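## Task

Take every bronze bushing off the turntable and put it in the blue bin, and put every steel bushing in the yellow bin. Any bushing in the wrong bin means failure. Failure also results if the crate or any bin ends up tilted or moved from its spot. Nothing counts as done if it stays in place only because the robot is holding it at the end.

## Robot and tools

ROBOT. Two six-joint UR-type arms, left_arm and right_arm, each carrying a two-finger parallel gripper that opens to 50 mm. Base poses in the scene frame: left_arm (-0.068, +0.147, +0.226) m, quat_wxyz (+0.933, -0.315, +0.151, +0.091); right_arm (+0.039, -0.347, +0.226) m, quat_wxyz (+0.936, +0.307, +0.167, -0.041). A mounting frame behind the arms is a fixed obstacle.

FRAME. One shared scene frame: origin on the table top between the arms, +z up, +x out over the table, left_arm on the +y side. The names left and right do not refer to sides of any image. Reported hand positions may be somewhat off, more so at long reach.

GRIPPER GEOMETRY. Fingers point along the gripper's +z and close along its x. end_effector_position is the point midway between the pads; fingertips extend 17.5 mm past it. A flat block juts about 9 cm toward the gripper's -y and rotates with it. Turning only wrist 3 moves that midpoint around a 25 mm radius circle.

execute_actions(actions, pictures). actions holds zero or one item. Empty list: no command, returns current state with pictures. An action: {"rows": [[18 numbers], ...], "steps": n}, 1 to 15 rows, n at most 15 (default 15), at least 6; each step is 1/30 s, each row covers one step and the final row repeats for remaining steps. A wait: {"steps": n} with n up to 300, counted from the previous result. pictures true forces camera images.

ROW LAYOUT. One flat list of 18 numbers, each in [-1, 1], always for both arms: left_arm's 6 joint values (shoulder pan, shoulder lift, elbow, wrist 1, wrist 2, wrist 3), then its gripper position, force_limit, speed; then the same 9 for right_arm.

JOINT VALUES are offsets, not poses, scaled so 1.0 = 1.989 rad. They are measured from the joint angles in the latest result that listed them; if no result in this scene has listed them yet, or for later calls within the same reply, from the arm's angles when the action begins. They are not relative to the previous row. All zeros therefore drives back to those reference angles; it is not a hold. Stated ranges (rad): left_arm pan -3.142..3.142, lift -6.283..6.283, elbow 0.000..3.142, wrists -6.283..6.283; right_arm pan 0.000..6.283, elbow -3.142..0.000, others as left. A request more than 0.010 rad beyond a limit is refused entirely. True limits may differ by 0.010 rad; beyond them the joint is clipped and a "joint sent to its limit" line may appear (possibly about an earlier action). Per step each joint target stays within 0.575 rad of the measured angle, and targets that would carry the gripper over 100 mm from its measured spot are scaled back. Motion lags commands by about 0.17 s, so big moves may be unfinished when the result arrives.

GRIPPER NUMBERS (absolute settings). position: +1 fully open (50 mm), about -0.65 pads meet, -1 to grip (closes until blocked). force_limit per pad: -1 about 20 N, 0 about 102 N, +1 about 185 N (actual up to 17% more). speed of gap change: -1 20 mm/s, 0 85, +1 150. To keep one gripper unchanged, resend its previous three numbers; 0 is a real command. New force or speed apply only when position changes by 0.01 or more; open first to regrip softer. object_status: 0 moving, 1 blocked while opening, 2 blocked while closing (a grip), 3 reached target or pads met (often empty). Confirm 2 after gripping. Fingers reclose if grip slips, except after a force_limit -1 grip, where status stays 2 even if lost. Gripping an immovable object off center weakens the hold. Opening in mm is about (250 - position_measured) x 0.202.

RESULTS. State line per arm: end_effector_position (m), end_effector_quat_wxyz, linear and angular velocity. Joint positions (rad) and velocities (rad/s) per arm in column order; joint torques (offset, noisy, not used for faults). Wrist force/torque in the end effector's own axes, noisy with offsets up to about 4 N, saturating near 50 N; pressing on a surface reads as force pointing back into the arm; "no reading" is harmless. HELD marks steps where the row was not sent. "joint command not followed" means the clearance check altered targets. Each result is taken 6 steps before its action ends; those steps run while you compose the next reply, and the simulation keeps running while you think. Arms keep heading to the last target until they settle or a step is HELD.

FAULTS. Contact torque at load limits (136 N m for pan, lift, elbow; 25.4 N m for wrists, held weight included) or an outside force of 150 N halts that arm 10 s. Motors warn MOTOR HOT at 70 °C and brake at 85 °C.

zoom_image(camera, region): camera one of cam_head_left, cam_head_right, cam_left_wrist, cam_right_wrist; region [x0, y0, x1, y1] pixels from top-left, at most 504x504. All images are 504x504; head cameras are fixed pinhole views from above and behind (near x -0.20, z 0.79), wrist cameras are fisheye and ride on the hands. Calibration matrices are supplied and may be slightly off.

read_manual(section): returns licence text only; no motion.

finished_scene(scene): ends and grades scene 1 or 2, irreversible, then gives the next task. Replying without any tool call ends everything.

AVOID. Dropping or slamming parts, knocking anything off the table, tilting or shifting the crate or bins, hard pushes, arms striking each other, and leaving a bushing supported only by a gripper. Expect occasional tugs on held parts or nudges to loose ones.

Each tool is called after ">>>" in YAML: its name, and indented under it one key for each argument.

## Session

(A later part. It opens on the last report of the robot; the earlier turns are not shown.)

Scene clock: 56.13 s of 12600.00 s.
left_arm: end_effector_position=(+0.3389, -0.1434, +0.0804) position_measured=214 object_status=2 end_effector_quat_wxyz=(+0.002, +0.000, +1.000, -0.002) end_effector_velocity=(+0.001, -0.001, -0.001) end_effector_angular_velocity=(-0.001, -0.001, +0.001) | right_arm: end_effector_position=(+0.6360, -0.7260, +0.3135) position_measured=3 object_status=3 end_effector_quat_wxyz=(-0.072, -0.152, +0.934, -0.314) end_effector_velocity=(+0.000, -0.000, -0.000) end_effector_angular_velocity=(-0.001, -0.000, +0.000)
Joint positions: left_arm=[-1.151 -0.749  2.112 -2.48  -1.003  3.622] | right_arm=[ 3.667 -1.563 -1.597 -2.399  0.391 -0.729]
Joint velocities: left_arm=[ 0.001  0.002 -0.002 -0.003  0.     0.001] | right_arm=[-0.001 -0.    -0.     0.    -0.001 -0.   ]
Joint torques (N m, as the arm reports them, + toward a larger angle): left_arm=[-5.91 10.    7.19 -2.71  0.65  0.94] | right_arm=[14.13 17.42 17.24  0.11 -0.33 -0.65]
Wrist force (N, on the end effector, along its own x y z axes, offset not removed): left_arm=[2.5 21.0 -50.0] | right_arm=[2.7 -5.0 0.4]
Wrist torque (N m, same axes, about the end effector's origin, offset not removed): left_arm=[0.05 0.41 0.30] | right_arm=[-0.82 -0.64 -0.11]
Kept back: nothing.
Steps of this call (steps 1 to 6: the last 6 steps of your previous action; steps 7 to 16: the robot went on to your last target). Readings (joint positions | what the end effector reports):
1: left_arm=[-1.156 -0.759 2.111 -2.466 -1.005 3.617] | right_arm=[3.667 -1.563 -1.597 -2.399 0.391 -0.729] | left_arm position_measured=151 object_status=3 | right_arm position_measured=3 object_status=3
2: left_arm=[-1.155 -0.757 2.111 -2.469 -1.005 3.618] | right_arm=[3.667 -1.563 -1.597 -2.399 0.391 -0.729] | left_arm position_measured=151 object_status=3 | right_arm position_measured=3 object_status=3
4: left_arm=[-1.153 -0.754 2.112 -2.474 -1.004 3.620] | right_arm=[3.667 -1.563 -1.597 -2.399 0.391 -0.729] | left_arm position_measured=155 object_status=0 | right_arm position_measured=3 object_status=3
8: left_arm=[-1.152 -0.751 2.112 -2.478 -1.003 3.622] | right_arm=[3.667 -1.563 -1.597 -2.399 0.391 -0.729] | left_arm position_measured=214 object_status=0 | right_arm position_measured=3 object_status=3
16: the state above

>>> execute_actions:
  actions:
    - {"rows":[[-0.003,-0.0055,-0.0008,0.008,-0.0014,-0.0033,-1,-0.4,0.3,0,0,0,0,0,0,1,-1,0],[-0.006,-0.011,-0.002,0.0165,-0.0027,-0.0066,-1,-0.4,0.3,0,0,0,0,0,0,1,-1,0],[-0.009,-0.0165,-0.0033,0.026,-0.0042,-0.010,-1,-0.4,0.3,0,0,0,0,0,0,1,-1,0],[-0.0123,-0.022,-0.0047,0.035,-0.0057,-0.0137,-1,-0.4,0.3,0,0,0,0,0,0,1,-1,0],[-0.0156,-0.0277,-0.0062,0.0445,-0.0071,-0.0173,-1,-0.4,0.3,0,0,0,0,0,0,1,-1,0],[-0.0189,-0.0334,-0.0077,0.0541,-0.0086,-0.0209,-1,-0.4,0.3,0,0,0,0,0,0,1,-1,0]],"steps":15}

>>> execute_actions:
  actions:
    - {"steps":8}
  pictures: true

Scene clock: 57.07 s of 12600.00 s.
left_arm: end_effector_position=(+0.3394, -0.1441, +0.1034) position_measured=214 object_status=2 end_effector_quat_wxyz=(+0.001, +0.000, +1.000, -0.001) end_effector_velocity=(+0.001, -0.000, +0.090) end_effector_angular_velocity=(+0.011, +0.004, -0.003) | right_arm: end_effector_position=(+0.6360, -0.7260, +0.3135) position_measured=3 object_status=3 end_effector_quat_wxyz=(-0.072, -0.152, +0.934, -0.314) end_effector_velocity=(-0.000, +0.000, -0.000) end_effector_angular_velocity=(-0.000, +0.001, +0.000)
Joint positions: left_arm=[-1.176 -0.793  2.102 -2.41  -1.014  3.595] | right_arm=[ 3.667 -1.563 -1.597 -2.399  0.391 -0.729]
Joint velocities: left_arm=[-0.096 -0.172 -0.041  0.281 -0.043 -0.106] | right_arm=[-0.    -0.    -0.001 -0.     0.     0.001]
Joint torques (N m, as the arm reports them, + toward a larger angle): left_arm=[-36.5  -34.55 -27.48   0.07  -2.08  -1.07] | right_arm=[13.82 17.18 17.15 -0.04 -0.14 -0.68]
Wrist force (N, on the end effector, along its own x y z axes, offset not removed): left_arm=[-1.4 -1.5 -0.1] | right_arm=[0.9 0.8 2.8]
Wrist torque (N m, same axes, about the end effector's origin, offset not removed): left_arm=[-0.26 0.39 -0.06] | right_arm=[0.00 0.01 0.11]
Steps of this call (steps 1 to 15: the robot went on to your last target; steps 16 to 19: nothing new was sent; steps 20 to 28: the first 9 steps of this action). Readings (joint positions | what the end effector reports):
20: left_arm=[-1.151 -0.749 2.112 -2.481 -1.003 3.623] | right_arm=[3.667 -1.563 -1.597 -2.399 0.391 -0.729] | left_arm position_measured=214 object_status=2 | right_arm position_measured=3 object_status=3
21: left_arm=[-1.151 -0.750 2.112 -2.479 -1.003 3.622] | right_arm=[3.667 -1.563 -1.597 -2.399 0.391 -0.729] | left_arm position_measured=214 object_status=2 | right_arm position_measured=3 object_status=3
23: left_arm=[-1.156 -0.757 2.111 -2.468 -1.005 3.617] | right_arm=[3.667 -1.563 -1.597 -2.399 0.391 -0.729] | left_arm position_measured=214 object_status=2 | right_arm position_measured=3 object_status=3
27: left_arm=[-1.172 -0.787 2.104 -2.421 -1.013 3.599] | right_arm=[3.667 -1.563 -1.597 -2.399 0.391 -0.729] | left_arm position_measured=214 object_status=2 | right_arm position_measured=3 object_status=3
28: the state above

Scene clock: 57.33 s of 12600.00 s.
left_arm: end_effector_position=(+0.3393, -0.1440, +0.1136) position_measured=214 object_status=2 end_effector_quat_wxyz=(+0.001, +0.000, +1.000, -0.000) end_effector_velocity=(-0.000, +0.000, +0.011) end_effector_angular_velocity=(+0.002, +0.000, -0.002) | right_arm: end_effector_position=(+0.6360, -0.7260, +0.3135) position_measured=3 object_status=3 end_effector_quat_wxyz=(-0.072, -0.152, +0.934, -0.314) end_effector_velocity=(+0.000, -0.000, +0.000) end_effector_angular_velocity=(-0.000, -0.001, -0.001)
Joint positions: left_arm=[-1.187 -0.813  2.097 -2.377 -1.019  3.583] | right_arm=[ 3.667 -1.563 -1.597 -2.399  0.391 -0.729]
Joint velocities: left_arm=[-0.013 -0.022 -0.005  0.036 -0.005 -0.013] | right_arm=[-0.001  0.     0.     0.    -0.001  0.001]
Joint torques (N m, as the arm reports them, + toward a larger angle): left_arm=[-35.8  -35.17 -30.3   -0.32  -2.18  -1.37] | right_arm=[13.75 18.08 16.65  0.17 -0.31 -0.62]
Wrist force (N, on the end effector, along its own x y z axes, offset not removed): left_arm=[-1.3 -1.9 2.0] | right_arm=[-2.2 1.2 2.1]
Wrist torque (N m, same axes, about the end effector's origin, offset not removed): left_arm=[-0.31 0.36 -0.06] | right_arm=[0.42 0.37 0.28]
Kept back: nothing.
Steps of this call (steps 1 to 6: the last 6 steps of your previous action; steps 7 to 8: the robot went on to your last target). Readings (joint positions | what the end effector reports):
1: left_arm=[-1.179 -0.798 2.101 -2.401 -1.015 3.592] | right_arm=[3.667 -1.563 -1.597 -2.399 0.391 -0.729] | left_arm position_measured=214 object_status=2 | right_arm position_measured=3 object_status=3
2: left_arm=[-1.181 -0.802 2.100 -2.395 -1.016 3.589] | right_arm=[3.667 -1.563 -1.597 -2.399 0.391 -0.729] | left_arm position_measured=214 object_status=2 | right_arm position_measured=3 object_status=3
4: left_arm=[-1.184 -0.808 2.099 -2.386 -1.018 3.586] | right_arm=[3.667 -1.563 -1.597 -2.399 0.391 -0.729] | left_arm position_measured=214 object_status=2 | right_arm position_measured=3 object_status=3
8: the state above
camera_calibration (this result's frames):
cam_left_wrist: T_world_to_cam=[[-0.998385, 0.0547266, -0.0152705, 0.352958], [0.0496305, 0.970849, 0.234497, 0.104823], [0.0276586, 0.23336, -0.971997, 0.280235], [0, 0, 0, 1]] pos_world=[0.339434, -0.18648, 0.253196]
cam_right_wrist: T_world_to_cam=[[-0.932393, -0.252484, 0.258643, 0.32778], [-0.326722, 0.894777, -0.304346, 0.952083], [-0.154586, -0.368274, -0.916776, 0.26695], [0, 0, 0, 1]] pos_world=[0.657953, -0.670832, 0.449718]

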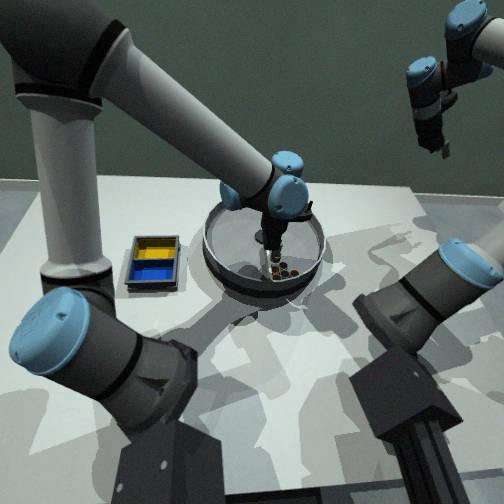

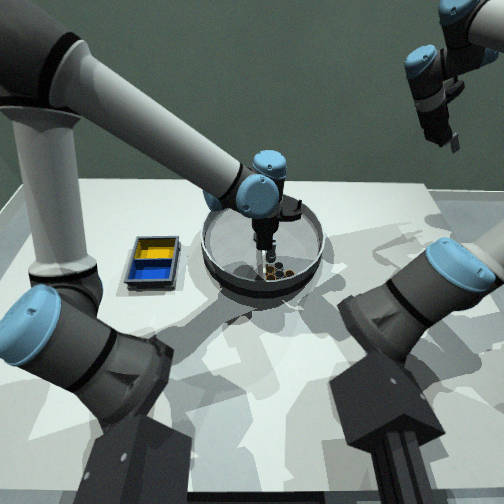

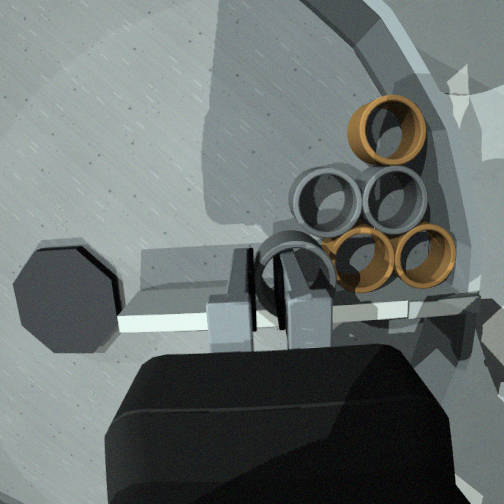

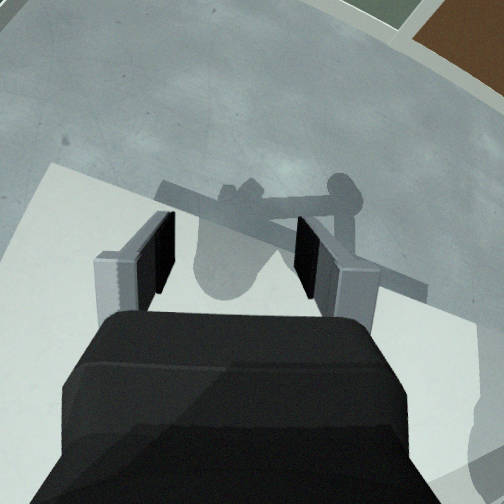

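>>> execute_actions:
  actions:
    - {"rows":[[-0.006,-0.0075,-0.003,0.0135,-0.003,-0.006,-1,-0.4,0.3,0,0,0,0,0,0,1,-1,0],[-0.012,-0.015,-0.006,0.027,-0.006,-0.012,-1,-0.4,0.3,0,0,0,0,0,0,1,-1,0],[-0.0175,-0.0223,-0.009,0.0404,-0.0085,-0.018,-1,-0.4,0.3,0,0,0,0,0,0,1,-1,0],[-0.0234,-0.03,-0.012,0.054,-0.0113,-0.024,-1,-0.4,0.3,0,0,0,0,0,0,1,-1,0],[-0.0292,-0.0372,-0.0151,0.0674,-0.0141,-0.0297,-1,-0.4,0.3,0,0,0,0,0,0,1,-1,0],[-0.0292,-0.0372,-0.0151,0.0674,-0.0141,-0.0297,-1,-0.4,0.3,0,0,0,0,0,0,1,-1,0],[-0.01,-0.062,-0.007,0.071,-0.008,-0.008,-1,-0.4,0.3,0,0,0,0,0,0,1,-1,0],[0.023,-0.106,0.008,0.077,0.004,0.031,-1,-0.4,0.3,0,0,0,0,0,0,1,-1,0],[0.065,-0.16,0.028,0.084,0.018,0.079,-1,-0.4,0.3,0,0,0,0,0,0,1,-1,0],[0.107,-0.215,0.046,0.091,0.033,0.128,-1,-0.4,0.3,0,0,0,0,0,0,1,-1,0],[0.149,-0.27,0.065,0.099,0.047,0.176,-1,-0.4,0.3,0,0,0,0,0,0,1,-1,0],[0.191,-0.325,0.084,0.106,0.062,0.225,-1,-0.4,0.3,0,0,0,0,0,0,1,-1,0],[0.2328,-0.3796,0.1031,0.1136,0.0759,0.273,-1,-0.4,0.3,0,0,0,0,0,0,1,-1,0]],"steps":15}

>>> execute_actions:
  actions:
    - {"steps":40}
  pictures: true

Scene clock: 60.33 s of 12600.00 s.
left_arm: end_effector_position=(+0.3416, -0.1404, +0.1480) position_measured=214 object_status=2 end_effector_quat_wxyz=(+0.000, +0.001, +1.000, -0.001) end_effector_velocity=(+0.130, +0.257, +0.102) end_effector_angular_velocity=(+0.000, +0.031, -0.050) | right_arm: end_effector_position=(+0.6360, -0.7260, +0.3135) position_measured=3 object_status=3 end_effector_quat_wxyz=(-0.072, -0.152, +0.934, -0.314) end_effector_velocity=(+0.000, +0.001, -0.000) end_effector_angular_velocity=(+0.000, -0.001, +0.000)
Joint positions: left_arm=[-1.216 -0.882  2.082 -2.279 -1.034  3.555] | right_arm=[ 3.667 -1.563 -1.597 -2.399  0.391 -0.729]
Joint velocities: left_arm=[ 0.291 -0.668  0.147  0.382  0.109  0.341] | right_arm=[ 0.001 -0.001  0.     0.     0.     0.001]
Joint torques (N m, as the arm reports them, + toward a larger angle): left_arm=[ 23.47 -71.97   8.42   0.62   4.07   4.34] | right_arm=[14.17 17.07 17.14 -0.02 -0.12 -0.72]
Wrist force (N, on the end effector, along its own x y z axes, offset not removed): left_arm=[1.9 -9.9 -0.4] | right_arm=[2.3 -0.6 -1.7]
Wrist torque (N m, same axes, about the end effector's origin, offset not removed): left_arm=[-1.29 0.02 -0.04] | right_arm=[-0.18 -0.45 0.11]
Steps of this call (steps 1 to 30: the robot went on to your last target; steps 31 to 81: nothing new was sent; steps 82 to 90: the first 9 steps of this action). Readings (joint positions | what the end effector reports):
82: left_arm=[-1.189 -0.816 2.097 -2.373 -1.020 3.581] | right_arm=[3.667 -1.563 -1.597 -2.399 0.391 -0.729] | left_arm position_measured=214 object_status=2 | right_arm position_measured=3 object_status=3
83: left_arm=[-1.190 -0.817 2.096 -2.370 -1.020 3.580] | right_arm=[3.667 -1.563 -1.597 -2.399 0.391 -0.729] | left_arm position_measured=214 object_status=2 | right_arm position_measured=3 object_status=3
85: left_arm=[-1.197 -0.826 2.092 -2.355 -1.024 3.572] | right_arm=[3.667 -1.563 -1.597 -2.399 0.391 -0.729] | left_arm position_measured=214 object_status=2 | right_arm position_measured=3 object_status=3
89: left_arm=[-1.221 -0.864 2.080 -2.292 -1.036 3.548] | right_arm=[3.667 -1.563 -1.597 -2.399 0.391 -0.729] | left_arm position_measured=214 object_status=2 | right_arm position_measured=3 object_status=3
90: the state above

Scene clock: 61.67 s of 12600.00 s.
left_arm: end_effector_position=(+0.4018, +0.2158, +0.1472) position_measured=214 object_status=2 end_effector_quat_wxyz=(+0.001, -0.000, +1.000, +0.001) end_effector_velocity=(-0.001, +0.002, -0.000) end_effector_angular_velocity=(+0.001, +0.000, -0.000) | right_arm: end_effector_position=(+0.6360, -0.7260, +0.3135) position_measured=3 object_status=3 end_effector_quat_wxyz=(-0.072, -0.152, +0.934, -0.314) end_effector_velocity=(-0.000, -0.000, +0.001) end_effector_angular_velocity=(+0.001, -0.001, -0.001)
Joint positions: left_arm=[-0.725 -1.567  2.302 -2.152 -0.868  4.125] | right_arm=[ 3.667 -1.563 -1.597 -2.399  0.391 -0.729]
Joint velocities: left_arm=[ 0.003 -0.004  0.002  0.002  0.001  0.003] | right_arm=[ 0.     0.001  0.001  0.     0.    -0.   ]
Joint torques (N m, as the arm reports them, + toward a larger angle): left_arm=[ -8.97 -22.91  -6.16   0.02   1.37   1.38] | right_arm=[13.24 17.07 17.57  0.02 -0.21 -0.61]
Wrist force (N, on the end effector, along its own x y z axes, offset not removed): left_arm=[-2.4 -1.5 0.7] | right_arm=[-2.6 -0.3 -2.6]
Wrist torque (N m, same axes, about the end effector's origin, offset not removed): left_arm=[-0.25 0.56 -0.06] | right_arm=[-0.28 0.52 -0.14]
Kept back: nothing.
Steps of this call (steps 1 to 6: the last 6 steps of your previous action; steps 7 to 40: the robot went on to your last target). Readings (joint positions | what the end effector reports):
1: left_arm=[-1.201 -0.909 2.090 -2.268 -1.029 3.571] | right_arm=[3.667 -1.563 -1.597 -2.399 0.391 -0.729] | left_arm position_measured=214 object_status=2 | right_arm position_measured=3 object_status=3
2: left_arm=[-1.181 -0.940 2.099 -2.259 -1.021 3.595] | right_arm=[3.667 -1.563 -1.597 -2.399 0.391 -0.729] | left_arm position_measured=214 object_status=2 | right_arm position_measured=3 object_status=3
4: left_arm=[-1.137 -1.001 2.119 -2.247 -1.007 3.645] | right_arm=[3.667 -1.563 -1.597 -2.399 0.391 -0.729] | left_arm position_measured=214 object_status=2 | right_arm position_measured=3 object_status=3
8: left_arm=[-1.051 -1.117 2.158 -2.227 -0.977 3.745] | right_arm=[3.667 -1.563 -1.597 -2.399 0.391 -0.729] | left_arm position_measured=214 object_status=2 | right_arm position_measured=3 object_status=3
40: the state above
camera_calibration (this result's frames):
cam_left_wrist: T_world_to_cam=[[-0.998432, 0.0536411, -0.0160195, 0.396526], [0.0483119, 0.970177, 0.237536, -0.255192], [0.0282835, 0.23639, -0.971247, 0.226158], [0, 0, 0, 1]] pos_world=[0.401837, 0.172849, 0.286625]
cam_right_wrist: T_world_to_cam=[[-0.932392, -0.252484, 0.258643, 0.32778], [-0.326722, 0.894777, -0.304346, 0.952083], [-0.154586, -0.368274, -0.916776, 0.26695], [0, 0, 0, 1]] pos_world=[0.657953, -0.670832, 0.449718]

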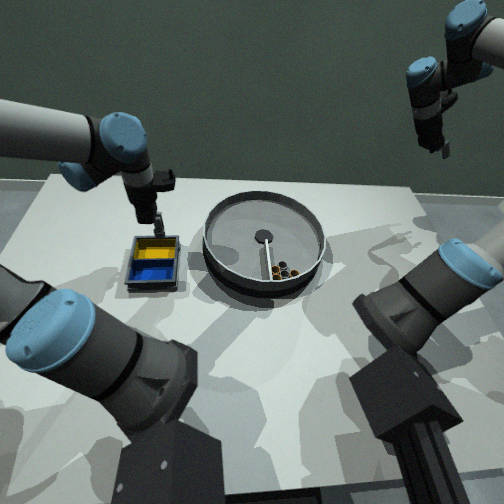

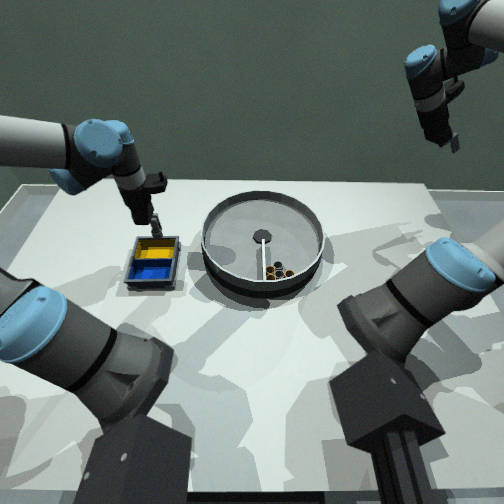

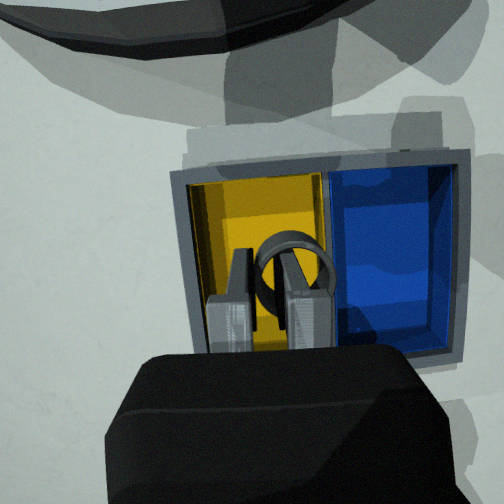

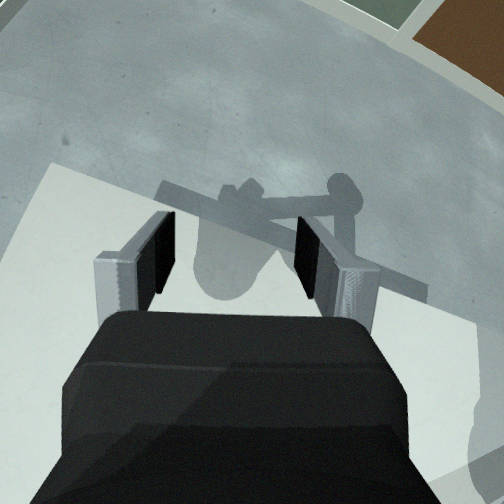

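>>> zoom_image:
  camera: "cam_left_wrist"
  region: [160, 130, 490, 370]

Region (160, 130, 490, 370) of cam_left_wrist's 504x504 image, scaled by 1.527, with more detail than that image has; it fills the top 367 rows of this view, and the rest is white.

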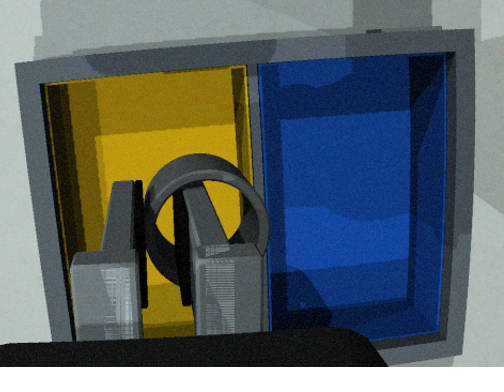

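>>> execute_actions:
  actions:
    - {"rows":[[0.01,0.02,0.002,-0.03,0.001,0.014,-1,-0.4,0.3,0,0,0,0,0,0,1,-1,0],[0.021,0.039,0.004,-0.06,0.001,0.027,-1,-0.4,0.3,0,0,0,0,0,0,1,-1,0],[0.031,0.059,0.006,-0.09,0.002,0.041,-1,-0.4,0.3,0,0,0,0,0,0,1,-1,0],[0.041,0.078,0.008,-0.12,0.002,0.054,-1,-0.4,0.3,0,0,0,0,0,0,1,-1,0],[0.0518,0.098,0.0096,-0.151,0.003,0.068,-1,-0.4,0.3,0,0,0,0,0,0,1,-1,0],[0.0585,0.11,0.01,-0.169,0.0035,0.077,-1,-0.4,0.3,0,0,0,0,0,0,1,-1,0],[0.065,0.122,0.0104,-0.187,0.004,0.086,-1,-0.4,0.3,0,0,0,0,0,0,1,-1,0],[0.072,0.134,0.0108,-0.205,0.0044,0.095,-1,-0.4,0.3,0,0,0,0,0,0,1,-1,0],[0.079,0.146,0.0112,-0.223,0.0049,0.104,-1,-0.4,0.3,0,0,0,0,0,0,1,-1,0],[0.0854,0.1573,0.0115,-0.2413,0.0053,0.1122,-1,-0.4,0.3,0,0,0,0,0,0,1,-1,0]],"steps":15}

>>> execute_actions:
  actions:
    - {"steps":14}

Scene clock: 65.00 s of 12600.00 s.
left_arm: end_effector_position=(+0.4075, +0.2078, +0.0929) position_measured=214 object_status=2 end_effector_quat_wxyz=(-0.004, +0.004, +1.000, +0.001) end_effector_velocity=(+0.029, -0.032, -0.278) end_effector_angular_velocity=(-0.015, +0.002, +0.004) | right_arm: end_effector_position=(+0.6360, -0.7260, +0.3135) position_measured=3 object_status=3 end_effector_quat_wxyz=(-0.072, -0.152, +0.934, -0.314) end_effector_velocity=(+0.000, -0.000, +0.000) end_effector_angular_velocity=(+0.000, -0.001, -0.001)
Joint positions: left_arm=[-0.641 -1.415  2.317 -2.377 -0.863  4.234] | right_arm=[ 3.667 -1.563 -1.597 -2.399  0.391 -0.729]
Joint velocities: left_arm=[ 0.424  0.794  0.051 -1.213  0.026  0.556] | right_arm=[-0.    -0.     0.001  0.001  0.     0.   ]
Joint torques (N m, as the arm reports them, + toward a larger angle): left_arm=[-4.69  2.89 -3.13 -6.95  1.59  3.13] | right_arm=[14.28 17.26 17.23  0.03 -0.29 -0.7 ]
Wrist force (N, on the end effector, along its own x y z axes, offset not removed): left_arm=[-2.1 -1.4 1.5] | right_arm=[1.4 -2.6 -1.3]
Wrist torque (N m, same axes, about the end effector's origin, offset not removed): left_arm=[-0.20 0.40 -0.03] | right_arm=[-0.55 -0.12 0.11]
Steps of this call (steps 1 to 15: the robot went on to your last target; steps 16 to 91: nothing new was sent; steps 92 to 100: the first 9 steps of this action). Readings (joint positions | what the end effector reports):
92: left_arm=[-0.724 -1.568 2.302 -2.152 -0.868 4.126] | right_arm=[3.667 -1.563 -1.597 -2.399 0.391 -0.729] | left_arm position_measured=214 object_status=2 | right_arm position_measured=3 object_status=3
93: left_arm=[-0.722 -1.565 2.303 -2.155 -0.868 4.128] | right_arm=[3.667 -1.563 -1.597 -2.399 0.391 -0.729] | left_arm position_measured=214 object_status=2 | right_arm position_measured=3 object_status=3
95: left_arm=[-0.708 -1.540 2.306 -2.189 -0.867 4.146] | right_arm=[3.667 -1.563 -1.597 -2.399 0.391 -0.729] | left_arm position_measured=214 object_status=2 | right_arm position_measured=3 object_status=3
99: left_arm=[-0.655 -1.442 2.315 -2.336 -0.864 4.215] | right_arm=[3.667 -1.563 -1.597 -2.399 0.391 -0.729] | left_arm position_measured=214 object_status=2 | right_arm position_measured=3 object_status=3
100: the state above

Scene clock: 65.47 s of 12600.00 s.
left_arm: end_effector_position=(+0.4112, +0.2047, +0.0381) position_measured=214 object_status=2 end_effector_quat_wxyz=(-0.000, +0.000, +1.000, -0.000) end_effector_velocity=(-0.001, +0.000, -0.014) end_effector_angular_velocity=(+0.001, -0.002, +0.002) | right_arm: end_effector_position=(+0.6360, -0.7260, +0.3135) position_measured=3 object_status=3 end_effector_quat_wxyz=(-0.072, -0.152, +0.934, -0.314) end_effector_velocity=(+0.001, +0.001, +0.000) end_effector_angular_velocity=(-0.000, -0.001, +0.002)
Joint positions: left_arm=[-0.557 -1.259  2.325 -2.624 -0.858  4.345] | right_arm=[ 3.667 -1.563 -1.597 -2.399  0.391 -0.729]
Joint velocities: left_arm=[ 0.021  0.038  0.003 -0.061  0.001  0.027] | right_arm=[ 0.001 -0.    -0.    -0.    -0.001 -0.001]
Joint torques (N m, as the arm reports them, + toward a larger angle): left_arm=[-12.05 -10.24   1.84  -4.47   1.44   1.38] | right_arm=[13.69 17.81 17.33  0.01 -0.25 -0.75]
Wrist force (N, on the end effector, along its own x y z axes, offset not removed): left_arm=[-1.5 -0.8 1.3] | right_arm=[-2.2 -0.2 0.9]
Wrist torque (N m, same axes, about the end effector's origin, offset not removed): left_arm=[-0.18 0.34 -0.05] | right_arm=[-0.09 0.54 0.22]
Kept back: nothing.
Steps of this call (steps 1 to 6: the last 6 steps of your previous action; steps 7 to 14: the robot went on to your last target). Readings (joint positions | what the end effector reports):
1: left_arm=[-0.627 -1.388 2.318 -2.418 -0.862 4.253] | right_arm=[3.667 -1.563 -1.597 -2.399 0.391 -0.729] | left_arm position_measured=214 object_status=2 | right_arm position_measured=3 object_status=3
2: left_arm=[-0.613 -1.363 2.320 -2.458 -0.861 4.271] | right_arm=[3.667 -1.563 -1.597 -2.399 0.391 -0.729] | left_arm position_measured=214 object_status=2 | right_arm position_measured=3 object_status=3
4: left_arm=[-0.590 -1.320 2.322 -2.526 -0.860 4.302] | right_arm=[3.667 -1.563 -1.597 -2.399 0.391 -0.729] | left_arm position_measured=214 object_status=2 | right_arm position_measured=3 object_status=3
8: left_arm=[-0.567 -1.278 2.324 -2.594 -0.859 4.332] | right_arm=[3.667 -1.563 -1.597 -2.399 0.391 -0.729] | left_arm position_measured=214 object_status=2 | right_arm position_measured=3 object_status=3
14: the state above

>>> execute_actions:
  actions:
    - {"rows":[[0.0009,0.0024,0,-0.004,0.0003,0.0016,-0.2,-0.4,0.3,0,0,0,0,0,0,1,-1,0],[0.0009,0.0024,0,-0.004,0.0003,0.0016,-0.2,-0.4,0.3,0,0,0,0,0,0,1,-1,0],[0.0009,0.0024,0,-0.004,0.0003,0.0016,-0.2,-0.4,0.3,0,0,0,0,0,0,1,-1,0],[0.0009,0.0024,0,-0.004,0.0003,0.0016,-0.2,-0.4,0.3,0,0,0,0,0,0,1,-1,0],[0.0009,0.0024,0,-0.004,0.0003,0.0016,-0.2,-0.4,0.3,0,0,0,0,0,0,1,-1,0],[0.0009,0.0024,0,-0.004,0.0003,0.0016,-0.2,-0.4,0.3,0,0,0,0,0,0,1,-1,0],[0.0009,0.0024,0,-0.004,0.0003,0.0016,-0.2,-0.4,0.3,0,0,0,0,0,0,1,-1,0],[0.0009,0.0024,0,-0.004,0.0003,0.0016,-0.2,-0.4,0.3,0,0,0,0,0,0,1,-1,0],[0.0009,0.0024,0,-0.004,0.0003,0.0016,-0.2,-0.4,0.3,0,0,0,0,0,0,1,-1,0],[-0.004,-0.006,-0.0003,0.009,0,-0.005,-0.2,-0.4,0.3,0,0,0,0,0,0,1,-1,0],[-0.01,-0.016,-0.0006,0.024,-0.0004,-0.0126,-0.2,-0.4,0.3,0,0,0,0,0,0,1,-1,0],[-0.016,-0.026,-0.001,0.04,-0.0007,-0.0203,-0.2,-0.4,0.3,0,0,0,0,0,0,1,-1,0],[-0.0217,-0.0363,-0.0013,0.055,-0.001,-0.028,-0.2,-0.4,0.3,0,0,0,0,0,0,1,-1,0],[-0.0275,-0.0465,-0.0017,0.071,-0.0012,-0.0356,-0.2,-0.4,0.3,0,0,0,0,0,0,1,-1,0],[-0.0332,-0.0568,-0.002,0.0865,-0.0015,-0.0432,-0.2,-0.4,0.3,0,0,0,0,0,0,1,-1,0]],"steps":15}

>>> execute_actions:
  actions:
    - {"steps":14}
  pictures: true

Scene clock: 66.53 s of 12600.00 s.
left_arm: end_effector_position=(+0.4113, +0.2046, +0.0366) position_measured=182 object_status=0 end_effector_quat_wxyz=(+0.000, +0.000, +1.000, -0.000) end_effector_velocity=(+0.002, -0.001, +0.001) end_effector_angular_velocity=(-0.001, -0.004, +0.001) | right_arm: end_effector_position=(+0.6360, -0.7260, +0.3135) position_measured=3 object_status=3 end_effector_quat_wxyz=(-0.072, -0.152, +0.934, -0.314) end_effector_velocity=(+0.000, -0.000, +0.001) end_effector_angular_velocity=(+0.001, -0.001, -0.000)
Joint positions: left_arm=[-0.555 -1.254  2.325 -2.632 -0.857  4.348] | right_arm=[ 3.667 -1.563 -1.597 -2.399  0.391 -0.729]
Joint velocities: left_arm=[-0.002 -0.    -0.003 -0.     0.    -0.001] | right_arm=[ 0.001  0.001  0.    -0.    -0.    -0.   ]
Joint torques (N m, as the arm reports them, + toward a larger angle): left_arm=[-27.87 -27.18 -23.83  -4.29   1.4   -1.08] | right_arm=[14.05 17.94 17.1   0.02 -0.21 -0.62]
Wrist force (N, on the end effector, along its own x y z axes, offset not removed): left_arm=[-1.0 -1.0 0.2] | right_arm=[-2.9 -1.6 -0.7]
Wrist torque (N m, same axes, about the end effector's origin, offset not removed): left_arm=[-0.20 0.28 -0.02] | right_arm=[-0.34 0.60 -0.11]
Steps of this call (steps 1 to 23: the robot went on to your last target; steps 24 to 32: the first 9 steps of this action). Readings (joint positions | what the end effector reports):
24: left_arm=[-0.555 -1.254 2.325 -2.631 -0.858 4.348] | right_arm=[3.667 -1.563 -1.597 -2.399 0.391 -0.729] | left_arm position_measured=209 object_status=0 | right_arm position_measured=3 object_status=3
25: left_arm=[-0.555 -1.254 2.325 -2.631 -0.858 4.348] | right_arm=[3.667 -1.563 -1.597 -2.399 0.391 -0.729] | left_arm position_measured=193 object_status=0 | right_arm position_measured=3 object_status=3
27: left_arm=[-0.555 -1.254 2.325 -2.631 -0.858 4.348] | right_arm=[3.667 -1.563 -1.597 -2.399 0.391 -0.729] | left_arm position_measured=182 object_status=0 | right_arm position_measured=3 object_status=3
31: left_arm=[-0.555 -1.254 2.325 -2.632 -0.857 4.348] | right_arm=[3.667 -1.563 -1.597 -2.399 0.391 -0.729] | left_arm position_measured=182 object_status=0 | right_arm position_measured=3 object_status=3
32: the state above

Scene clock: 67.00 s of 12600.00 s.
left_arm: end_effector_position=(+0.4114, +0.2041, +0.0757) position_measured=182 object_status=3 end_effector_quat_wxyz=(+0.001, +0.000, +1.000, -0.001) end_effector_velocity=(-0.003, +0.002, +0.031) end_effector_angular_velocity=(+0.002, +0.002, -0.001) | right_arm: end_effector_position=(+0.6360, -0.7260, +0.3135) position_measured=3 object_status=3 end_effector_quat_wxyz=(-0.072, -0.152, +0.934, -0.314) end_effector_velocity=(-0.000, -0.000, -0.000) end_effector_angular_velocity=(-0.001, -0.000, +0.000)
Joint positions: left_arm=[-0.617 -1.361  2.321 -2.469 -0.861  4.267] | right_arm=[ 3.667 -1.563 -1.597 -2.399  0.391 -0.729]
Joint velocities: left_arm=[-0.048 -0.087 -0.003  0.134 -0.002 -0.063] | right_arm=[-0.     0.    -0.001  0.    -0.001  0.   ]
Joint torques (N m, as the arm reports them, + toward a larger angle): left_arm=[-25.28 -26.74 -25.72   0.23  -2.11  -1.37] | right_arm=[15.03 17.52 16.71 -0.01 -0.29 -0.75]
Wrist force (N, on the end effector, along its own x y z axes, offset not removed): left_arm=[-1.7 -1.3 0.4] | right_arm=[-1.2 3.6 -1.3]
Wrist torque (N m, same axes, about the end effector's origin, offset not removed): left_arm=[-0.23 0.40 -0.02] | right_arm=[0.44 0.51 0.10]
Kept back: nothing.
Steps of this call (steps 1 to 6: the last 6 steps of your previous action; steps 7 to 14: the robot went on to your last target). Readings (joint positions | what the end effector reports):
1: left_arm=[-0.555 -1.254 2.325 -2.632 -0.857 4.348] | right_arm=[3.667 -1.563 -1.597 -2.399 0.391 -0.729] | left_arm position_measured=182 object_status=0 | right_arm position_measured=3 object_status=3
2: left_arm=[-0.557 -1.256 2.325 -2.629 -0.857 4.346] | right_arm=[3.667 -1.563 -1.597 -2.399 0.391 -0.729] | left_arm position_measured=182 object_status=3 | right_arm position_measured=3 object_status=3
4: left_arm=[-0.564 -1.269 2.324 -2.611 -0.858 4.337] | right_arm=[3.667 -1.563 -1.597 -2.399 0.391 -0.729] | left_arm position_measured=182 object_status=3 | right_arm position_measured=3 object_status=3
8: left_arm=[-0.594 -1.320 2.322 -2.534 -0.859 4.298] | right_arm=[3.667 -1.563 -1.597 -2.399 0.391 -0.729] | left_arm position_measured=182 object_status=3 | right_arm position_measured=3 object_status=3
14: the state above
camera_calibration (this result's frames):
cam_left_wrist: T_world_to_cam=[[-0.998401, 0.0544907, -0.0150361, 0.405325], [0.0494755, 0.971025, 0.2338, -0.22767], [0.0273403, 0.232682, -0.972169, 0.160447], [0, 0, 0, 1]] pos_world=[0.411554, 0.161654, 0.215305]
cam_right_wrist: T_world_to_cam=[[-0.932392, -0.252484, 0.258643, 0.32778], [-0.326722, 0.894777, -0.304346, 0.952083], [-0.154586, -0.368274, -0.916776, 0.26695], [0, 0, 0, 1]] pos_world=[0.657953, -0.670832, 0.449718]

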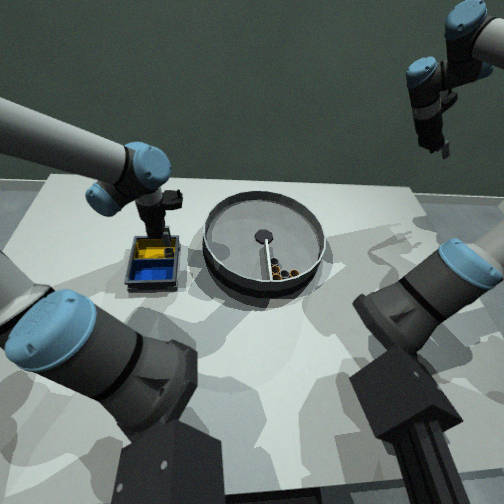

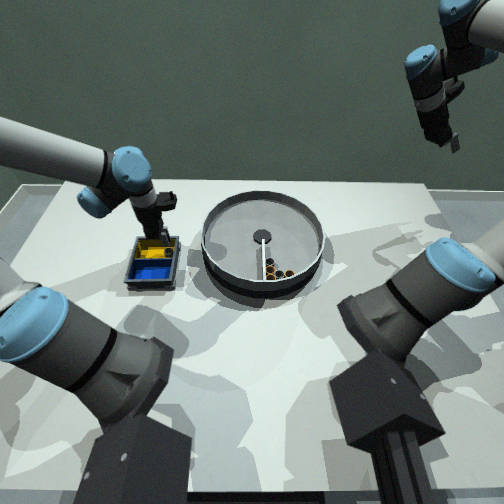

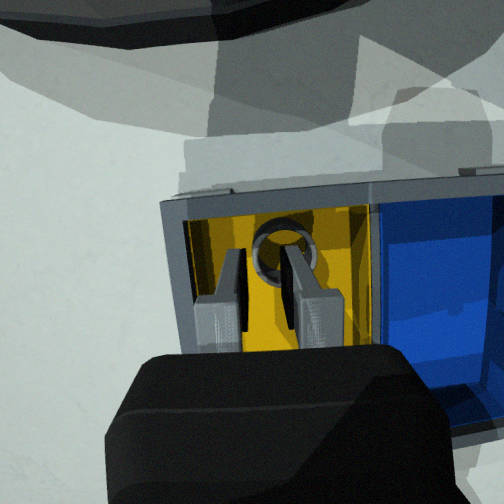

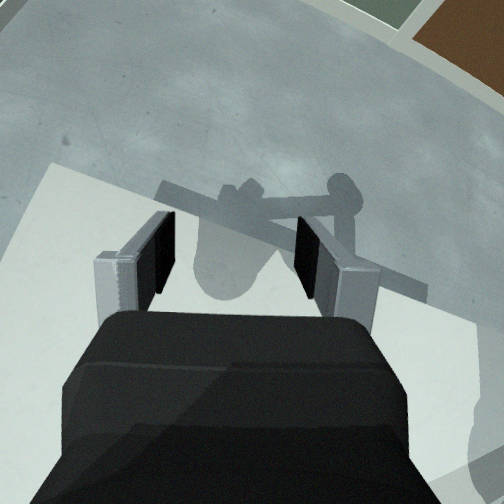

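>>> execute_actions:
  actions:
    - {"rows":[[-0.02,-0.035,-0.003,0.06,-0.001,-0.03,0.01,-0.4,0.3,0,0,0,0,0,0,1,-1,0],[-0.032,-0.058,-0.005,0.093,-0.002,-0.044,0.01,-0.4,0.3,0,0,0,0,0,0,1,-1,0],[-0.043,-0.081,-0.007,0.126,-0.003,-0.058,0.01,-0.4,0.3,0,0,0,0,0,0,1,-1,0],[-0.0543,-0.1036,-0.0096,0.1594,-0.0035,-0.0714,0.01,-0.4,0.3,0,0,0,0,0,0,1,-1,0],[-0.0543,-0.1036,-0.0096,0.1594,-0.0035,-0.0714,0.01,-0.4,0.3,0,0,0,0,0,0,1,-1,0],[-0.075,-0.08,-0.019,0.157,-0.011,-0.095,0.01,-0.4,0.3,0,0,0,0,0,0,1,-1,0],[-0.105,-0.04,-0.033,0.151,-0.021,-0.13,0.01,-0.4,0.3,0,0,0,0,0,0,1,-1,0],[-0.14,0.007,-0.048,0.145,-0.033,-0.17,0.01,-0.4,0.3,0,0,0,0,0,0,1,-1,0],[-0.175,0.053,-0.064,0.139,-0.045,-0.211,0.01,-0.4,0.3,0,0,0,0,0,0,1,-1,0],[-0.21,0.099,-0.08,0.132,-0.057,-0.252,0.01,-0.4,0.3,0,0,0,0,0,0,1,-1,0],[-0.245,0.146,-0.096,0.126,-0.069,-0.292,0.01,-0.4,0.3,0,0,0,0,0,0,1,-1,0],[-0.28,0.192,-0.112,0.12,-0.081,-0.333,0.01,-0.4,0.3,0,0,0,0,0,0,1,-1,0],[-0.3157,0.2383,-0.1277,0.1136,-0.0935,-0.3736,0.01,-0.4,0.3,0,0,0,0,0,0,1,-1,0]],"steps":15}

>>> execute_actions:
  actions:
    - {"steps":36}
  pictures: true

Scene clock: 68.17 s of 12600.00 s.
left_arm: end_effector_position=(+0.4140, +0.1887, +0.1365) position_measured=151 object_status=3 end_effector_quat_wxyz=(+0.006, -0.004, +1.000, -0.008) end_effector_velocity=(+0.073, -0.417, +0.183) end_effector_angular_velocity=(-0.186, -0.041, +0.007) | right_arm: end_effector_position=(+0.6360, -0.7260, +0.3135) position_measured=3 object_status=3 end_effector_quat_wxyz=(-0.072, -0.152, +0.934, -0.314) end_effector_velocity=(-0.000, -0.001, -0.000) end_effector_angular_velocity=(-0.000, -0.000, -0.001)
Joint positions: left_arm=[-0.732 -1.483  2.29  -2.241 -0.879  4.122] | right_arm=[ 3.667 -1.563 -1.597 -2.399  0.391 -0.729]
Joint velocities: left_arm=[-0.784  0.395 -0.332  0.405 -0.239 -0.905] | right_arm=[-0.001  0.    -0.     0.    -0.001  0.   ]
Joint torques (N m, as the arm reports them, + toward a larger angle): left_arm=[-51.02  41.58 -30.81  -0.03  -4.25  -4.06] | right_arm=[14.09 17.32 17.59 -0.07 -0.3  -0.84]
Wrist force (N, on the end effector, along its own x y z axes, offset not removed): left_arm=[1.2 6.5 -2.1] | right_arm=[-2.7 -1.6 -1.1]
Wrist torque (N m, same axes, about the end effector's origin, offset not removed): left_arm=[0.67 -0.09 -0.11] | right_arm=[-0.37 0.51 0.01]
Steps of this call (steps 1 to 26: the robot went on to your last target; steps 27 to 35: the first 9 steps of this action). Readings (joint positions | what the end effector reports):
27: left_arm=[-0.623 -1.372 2.321 -2.451 -0.861 4.259] | right_arm=[3.667 -1.563 -1.597 -2.399 0.391 -0.729] | left_arm position_measured=178 object_status=0 | right_arm position_measured=3 object_status=3
28: left_arm=[-0.626 -1.376 2.320 -2.447 -0.861 4.255] | right_arm=[3.667 -1.563 -1.597 -2.399 0.391 -0.729] | left_arm position_measured=161 object_status=0 | right_arm position_measured=3 object_status=3
30: left_arm=[-0.645 -1.407 2.317 -2.403 -0.862 4.230] | right_arm=[3.667 -1.563 -1.597 -2.399 0.391 -0.729] | left_arm position_measured=151 object_status=0 | right_arm position_measured=3 object_status=3
34: left_arm=[-0.707 -1.490 2.300 -2.260 -0.871 4.151] | right_arm=[3.667 -1.563 -1.597 -2.399 0.391 -0.729] | left_arm position_measured=151 object_status=0 | right_arm position_measured=3 object_status=3
35: the state above

Scene clock: 69.37 s of 12600.00 s.
left_arm: end_effector_position=(+0.3362, -0.1489, +0.1612) position_measured=151 object_status=3 end_effector_quat_wxyz=(+0.001, +0.001, +1.000, -0.001) end_effector_velocity=(-0.003, -0.005, -0.000) end_effector_angular_velocity=(+0.002, -0.001, -0.000) | right_arm: end_effector_position=(+0.6360, -0.7260, +0.3135) position_measured=3 object_status=3 end_effector_quat_wxyz=(-0.072, -0.152, +0.934, -0.314) end_effector_velocity=(+0.000, +0.000, +0.000) end_effector_angular_velocity=(+0.000, +0.000, +0.002)
Joint positions: left_arm=[-1.244 -0.888  2.068 -2.243 -1.046  3.525] | right_arm=[ 3.667 -1.563 -1.597 -2.399  0.391 -0.729]
Joint velocities: left_arm=[-0.008  0.009 -0.004 -0.    -0.003 -0.009] | right_arm=[ 0.001  0.    -0.001 -0.001 -0.    -0.001]
Joint torques (N m, as the arm reports them, + toward a larger angle): left_arm=[-35.9  -11.74 -30.64  -4.9   -2.23  -1.3 ] | right_arm=[13.94 17.64 17.33  0.09 -0.23 -0.74]
Wrist force (N, on the end effector, along its own x y z axes, offset not removed): left_arm=[-0.9 -1.0 1.0] | right_arm=[-1.2 -1.9 -1.7]
Wrist torque (N m, same axes, about the end effector's origin, offset not removed): left_arm=[-0.14 0.23 -0.04] | right_arm=[-0.39 0.19 0.00]
Kept back: nothing.
Steps of this call (steps 1 to 6: the last 6 steps of your previous action; steps 7 to 36: the robot went on to your last target). Readings (joint positions | what the end effector reports):
1: left_arm=[-0.758 -1.465 2.279 -2.232 -0.887 4.091] | right_arm=[3.667 -1.563 -1.597 -2.399 0.391 -0.729] | left_arm position_measured=151 object_status=3 | right_arm position_measured=3 object_status=3
2: left_arm=[-0.783 -1.440 2.269 -2.228 -0.895 4.062] | right_arm=[3.667 -1.563 -1.597 -2.399 0.391 -0.729] | left_arm position_measured=151 object_status=3 | right_arm position_measured=3 object_status=3
4: left_arm=[-0.829 -1.388 2.249 -2.227 -0.910 4.009] | right_arm=[3.667 -1.563 -1.597 -2.399 0.391 -0.729] | left_arm position_measured=151 object_status=3 | right_arm position_measured=3 object_status=3
8: left_arm=[-0.919 -1.281 2.209 -2.230 -0.940 3.905] | right_arm=[3.667 -1.563 -1.597 -2.399 0.391 -0.729] | left_arm position_measured=151 object_status=3 | right_arm position_measured=3 object_status=3
36: the state above
camera_calibration (this result's frames):
cam_left_wrist: T_world_to_cam=[[-0.99835, 0.0553262, -0.0153804, 0.350986], [0.0502074, 0.970983, 0.23382, 0.0985545], [0.0278705, 0.232662, -0.972158, 0.327512], [0, 0, 0, 1]] pos_world=[0.336331, -0.191313, 0.300748]
cam_right_wrist: T_world_to_cam=[[-0.932393, -0.252484, 0.258643, 0.32778], [-0.326722, 0.894777, -0.304346, 0.952083], [-0.154586, -0.368274, -0.916776, 0.26695], [0, 0, 0, 1]] pos_world=[0.657953, -0.670832, 0.449718]

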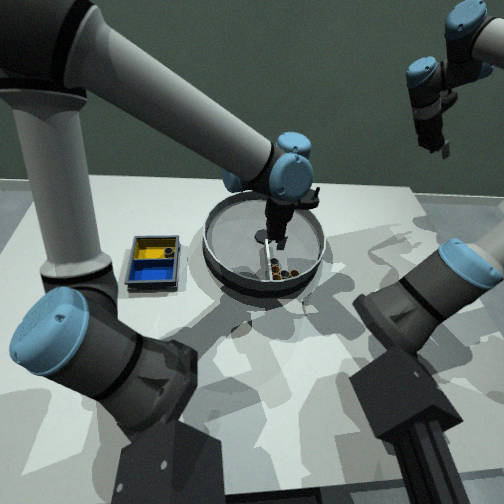

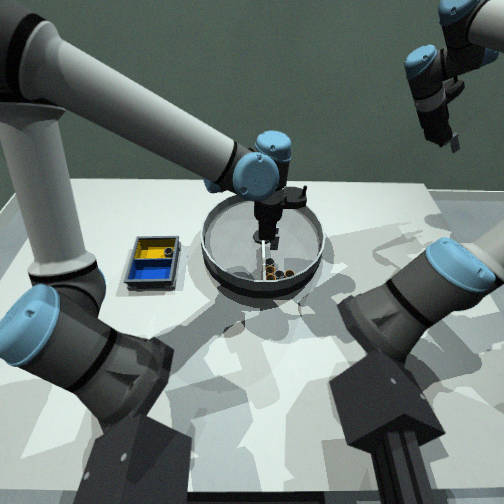

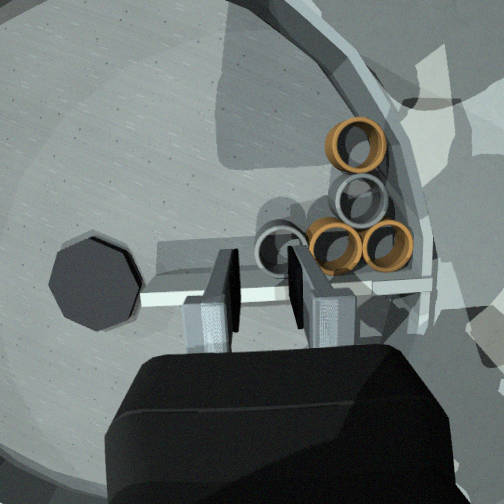

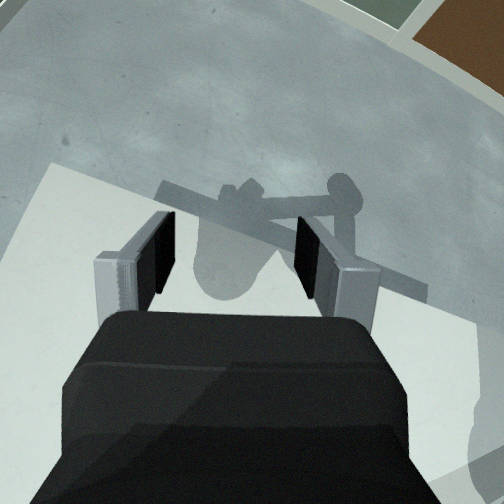

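>>> execute_actions:
  actions:
    - {"rows":[[0.007,0.01,0.004,-0.018,0.0035,0.0075,0.01,-0.4,0.3,0,0,0,0,0,0,1,-1,0],[0.0145,0.02,0.0085,-0.037,0.007,0.015,0.01,-0.4,0.3,0,0,0,0,0,0,1,-1,0],[0.0217,0.0305,0.0127,-0.0556,0.0104,0.0226,0.01,-0.4,0.3,0,0,0,0,0,0,1,-1,0],[0.029,0.0406,0.0169,-0.074,0.0138,0.03,0.01,-0.4,0.3,0,0,0,0,0,0,1,-1,0],[0.0361,0.0508,0.0211,-0.0926,0.0173,0.0376,0.01,-0.4,0.3,0,0,0,0,0,0,1,-1,0]],"steps":15}

>>> execute_actions:
  actions:
    - {"steps":14}
  pictures: true

>>> zoom_image:
  camera: "cam_left_wrist"
  region: [240, 205, 400, 345]

Scene clock: 70.37 s of 12600.00 s.
left_arm: end_effector_position=(+0.3379, -0.1449, +0.1163) position_measured=151 object_status=3 end_effector_quat_wxyz=(+0.001, +0.001, +1.000, -0.001) end_effector_velocity=(+0.004, +0.014, -0.135) end_effector_angular_velocity=(-0.017, -0.008, +0.014) | right_arm: end_effector_position=(+0.6360, -0.7260, +0.3135) position_measured=3 object_status=3 end_effector_quat_wxyz=(-0.072, -0.152, +0.934, -0.314) end_effector_velocity=(+0.001, -0.000, +0.000) end_effector_angular_velocity=(+0.000, -0.001, -0.001)
Joint positions: left_arm=[-1.193 -0.816  2.098 -2.372 -1.021  3.578] | right_arm=[ 3.667 -1.563 -1.597 -2.399  0.391 -0.729]
Joint velocities: left_arm=[ 0.16   0.224  0.092 -0.425  0.074  0.164] | right_arm=[-0.    -0.     0.002  0.    -0.     0.   ]
Joint torques (N m, as the arm reports them, + toward a larger angle): left_arm=[-25.02 -19.1   -8.56  -5.25   1.46   1.52] | right_arm=[14.4  17.63 17.24 -0.06 -0.27 -0.78]
Wrist force (N, on the end effector, along its own x y z axes, offset not removed): left_arm=[-1.1 -0.6 2.7] | right_arm=[3.6 -0.2 1.5]
Wrist torque (N m, same axes, about the end effector's origin, offset not removed): left_arm=[-0.14 0.31 -0.08] | right_arm=[-0.05 -0.58 0.01]
Steps of this call (steps 1 to 15: the robot went on to your last target; steps 16 to 21: nothing new was sent; steps 22 to 30: the first 9 steps of this action). Readings (joint positions | what the end effector reports):
22: left_arm=[-1.245 -0.887 2.067 -2.243 -1.047 3.524] | right_arm=[3.667 -1.563 -1.597 -2.399 0.391 -0.729] | left_arm position_measured=151 object_status=3 | right_arm position_measured=3 object_status=3
23: left_arm=[-1.244 -0.885 2.068 -2.246 -1.046 3.526] | right_arm=[3.667 -1.563 -1.597 -2.399 0.391 -0.729] | left_arm position_measured=151 object_status=3 | right_arm position_measured=3 object_status=3
25: left_arm=[-1.233 -0.872 2.074 -2.269 -1.041 3.536] | right_arm=[3.667 -1.563 -1.597 -2.399 0.391 -0.729] | left_arm position_measured=151 object_status=3 | right_arm position_measured=3 object_status=3
29: left_arm=[-1.199 -0.825 2.094 -2.355 -1.024 3.572] | right_arm=[3.667 -1.563 -1.597 -2.399 0.391 -0.729] | left_arm position_measured=151 object_status=3 | right_arm position_measured=3 object_status=3
30: the state above

Scene clock: 70.83 s of 12600.00 s.
left_arm: end_effector_position=(+0.3383, -0.1430, +0.0994) position_measured=151 object_status=3 end_effector_quat_wxyz=(+0.002, +0.000, +1.000, -0.002) end_effector_velocity=(-0.000, +0.001, -0.004) end_effector_angular_velocity=(+0.000, -0.000, +0.000) | right_arm: end_effector_position=(+0.6360, -0.7260, +0.3135) position_measured=3 object_status=3 end_effector_quat_wxyz=(-0.072, -0.152, +0.934, -0.314) end_effector_velocity=(+0.000, +0.000, +0.000) end_effector_angular_velocity=(+0.001, +0.000, -0.000)
Joint positions: left_arm=[-1.173 -0.788  2.109 -2.426 -1.012  3.599] | right_arm=[ 3.667 -1.563 -1.597 -2.399  0.391 -0.729]
Joint velocities: left_arm=[ 0.004  0.006  0.003 -0.011  0.002  0.004] | right_arm=[ 0.    -0.     0.001  0.     0.001 -0.001]
Joint torques (N m, as the arm reports them, + toward a larger angle): left_arm=[-22.73 -15.49  -4.28  -4.76   1.56   1.68] | right_arm=[14.15 17.78 17.37 -0.05 -0.3  -0.76]
Wrist force (N, on the end effector, along its own x y z axes, offset not removed): left_arm=[-1.0 -1.8 0.1] | right_arm=[-2.5 -1.5 1.6]
Wrist torque (N m, same axes, about the end effector's origin, offset not removed): left_arm=[-0.31 0.26 -0.03] | right_arm=[-0.22 0.73 -0.13]
Kept back: nothing.
Steps of this call (steps 1 to 6: the last 6 steps of your previous action; steps 7 to 14: the robot went on to your last target). Readings (joint positions | what the end effector reports):
1: left_arm=[-1.188 -0.810 2.100 -2.384 -1.019 3.583] | right_arm=[3.667 -1.563 -1.597 -2.399 0.391 -0.729] | left_arm position_measured=151 object_status=3 | right_arm position_measured=3 object_status=3
2: left_arm=[-1.184 -0.805 2.102 -2.394 -1.018 3.587] | right_arm=[3.667 -1.563 -1.597 -2.399 0.391 -0.729] | left_arm position_measured=151 object_status=3 | right_arm position_measured=3 object_status=3
4: left_arm=[-1.180 -0.798 2.105 -2.408 -1.015 3.592] | right_arm=[3.667 -1.563 -1.597 -2.399 0.391 -0.729] | left_arm position_measured=151 object_status=3 | right_arm position_measured=3 object_status=3
8: left_arm=[-1.175 -0.791 2.108 -2.420 -1.013 3.597] | right_arm=[3.667 -1.563 -1.597 -2.399 0.391 -0.729] | left_arm position_measured=151 object_status=3 | right_arm position_measured=3 object_status=3
14: the state above
camera_calibration (this result's frames):
cam_left_wrist: T_world_to_cam=[[-0.998364, 0.0545167, -0.0172381, 0.351808], [0.0490417, 0.971469, 0.232039, 0.107755], [0.0293962, 0.230814, -0.972554, 0.265282], [0, 0, 0, 1]] pos_world=[0.33815, -0.185091, 0.239062]
cam_right_wrist: T_world_to_cam=[[-0.932393, -0.252484, 0.258643, 0.32778], [-0.326722, 0.894777, -0.304346, 0.952083], [-0.154586, -0.368274, -0.916776, 0.26695], [0, 0, 0, 1]] pos_world=[0.657953, -0.670832, 0.449718]

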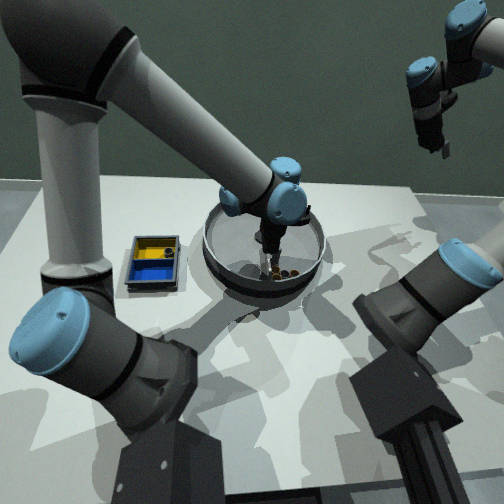

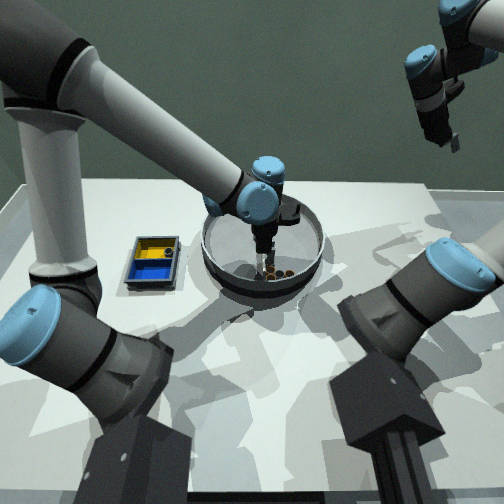

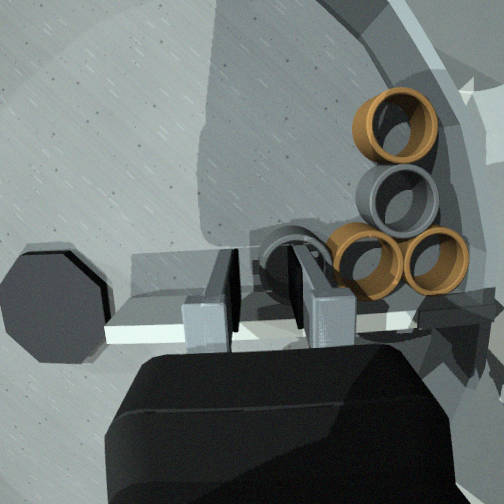

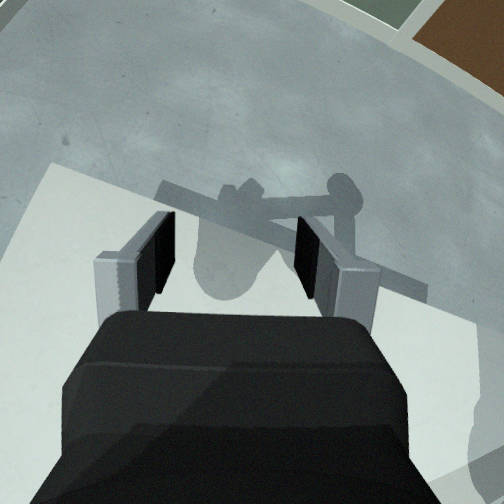

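Region (240, 205, 400, 345) of cam_left_wrist's 504x504 image, scaled by 3.150, with more detail than that image has; it fills the top 441 rows of this view, and the rest is white.

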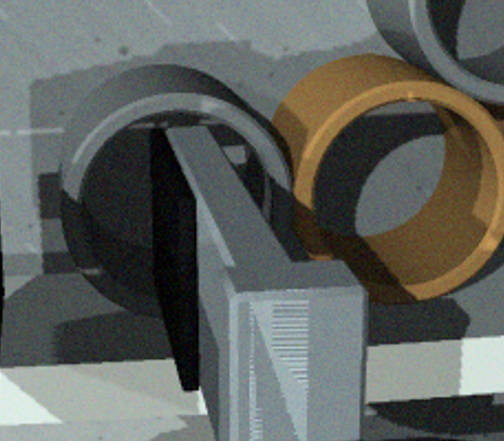

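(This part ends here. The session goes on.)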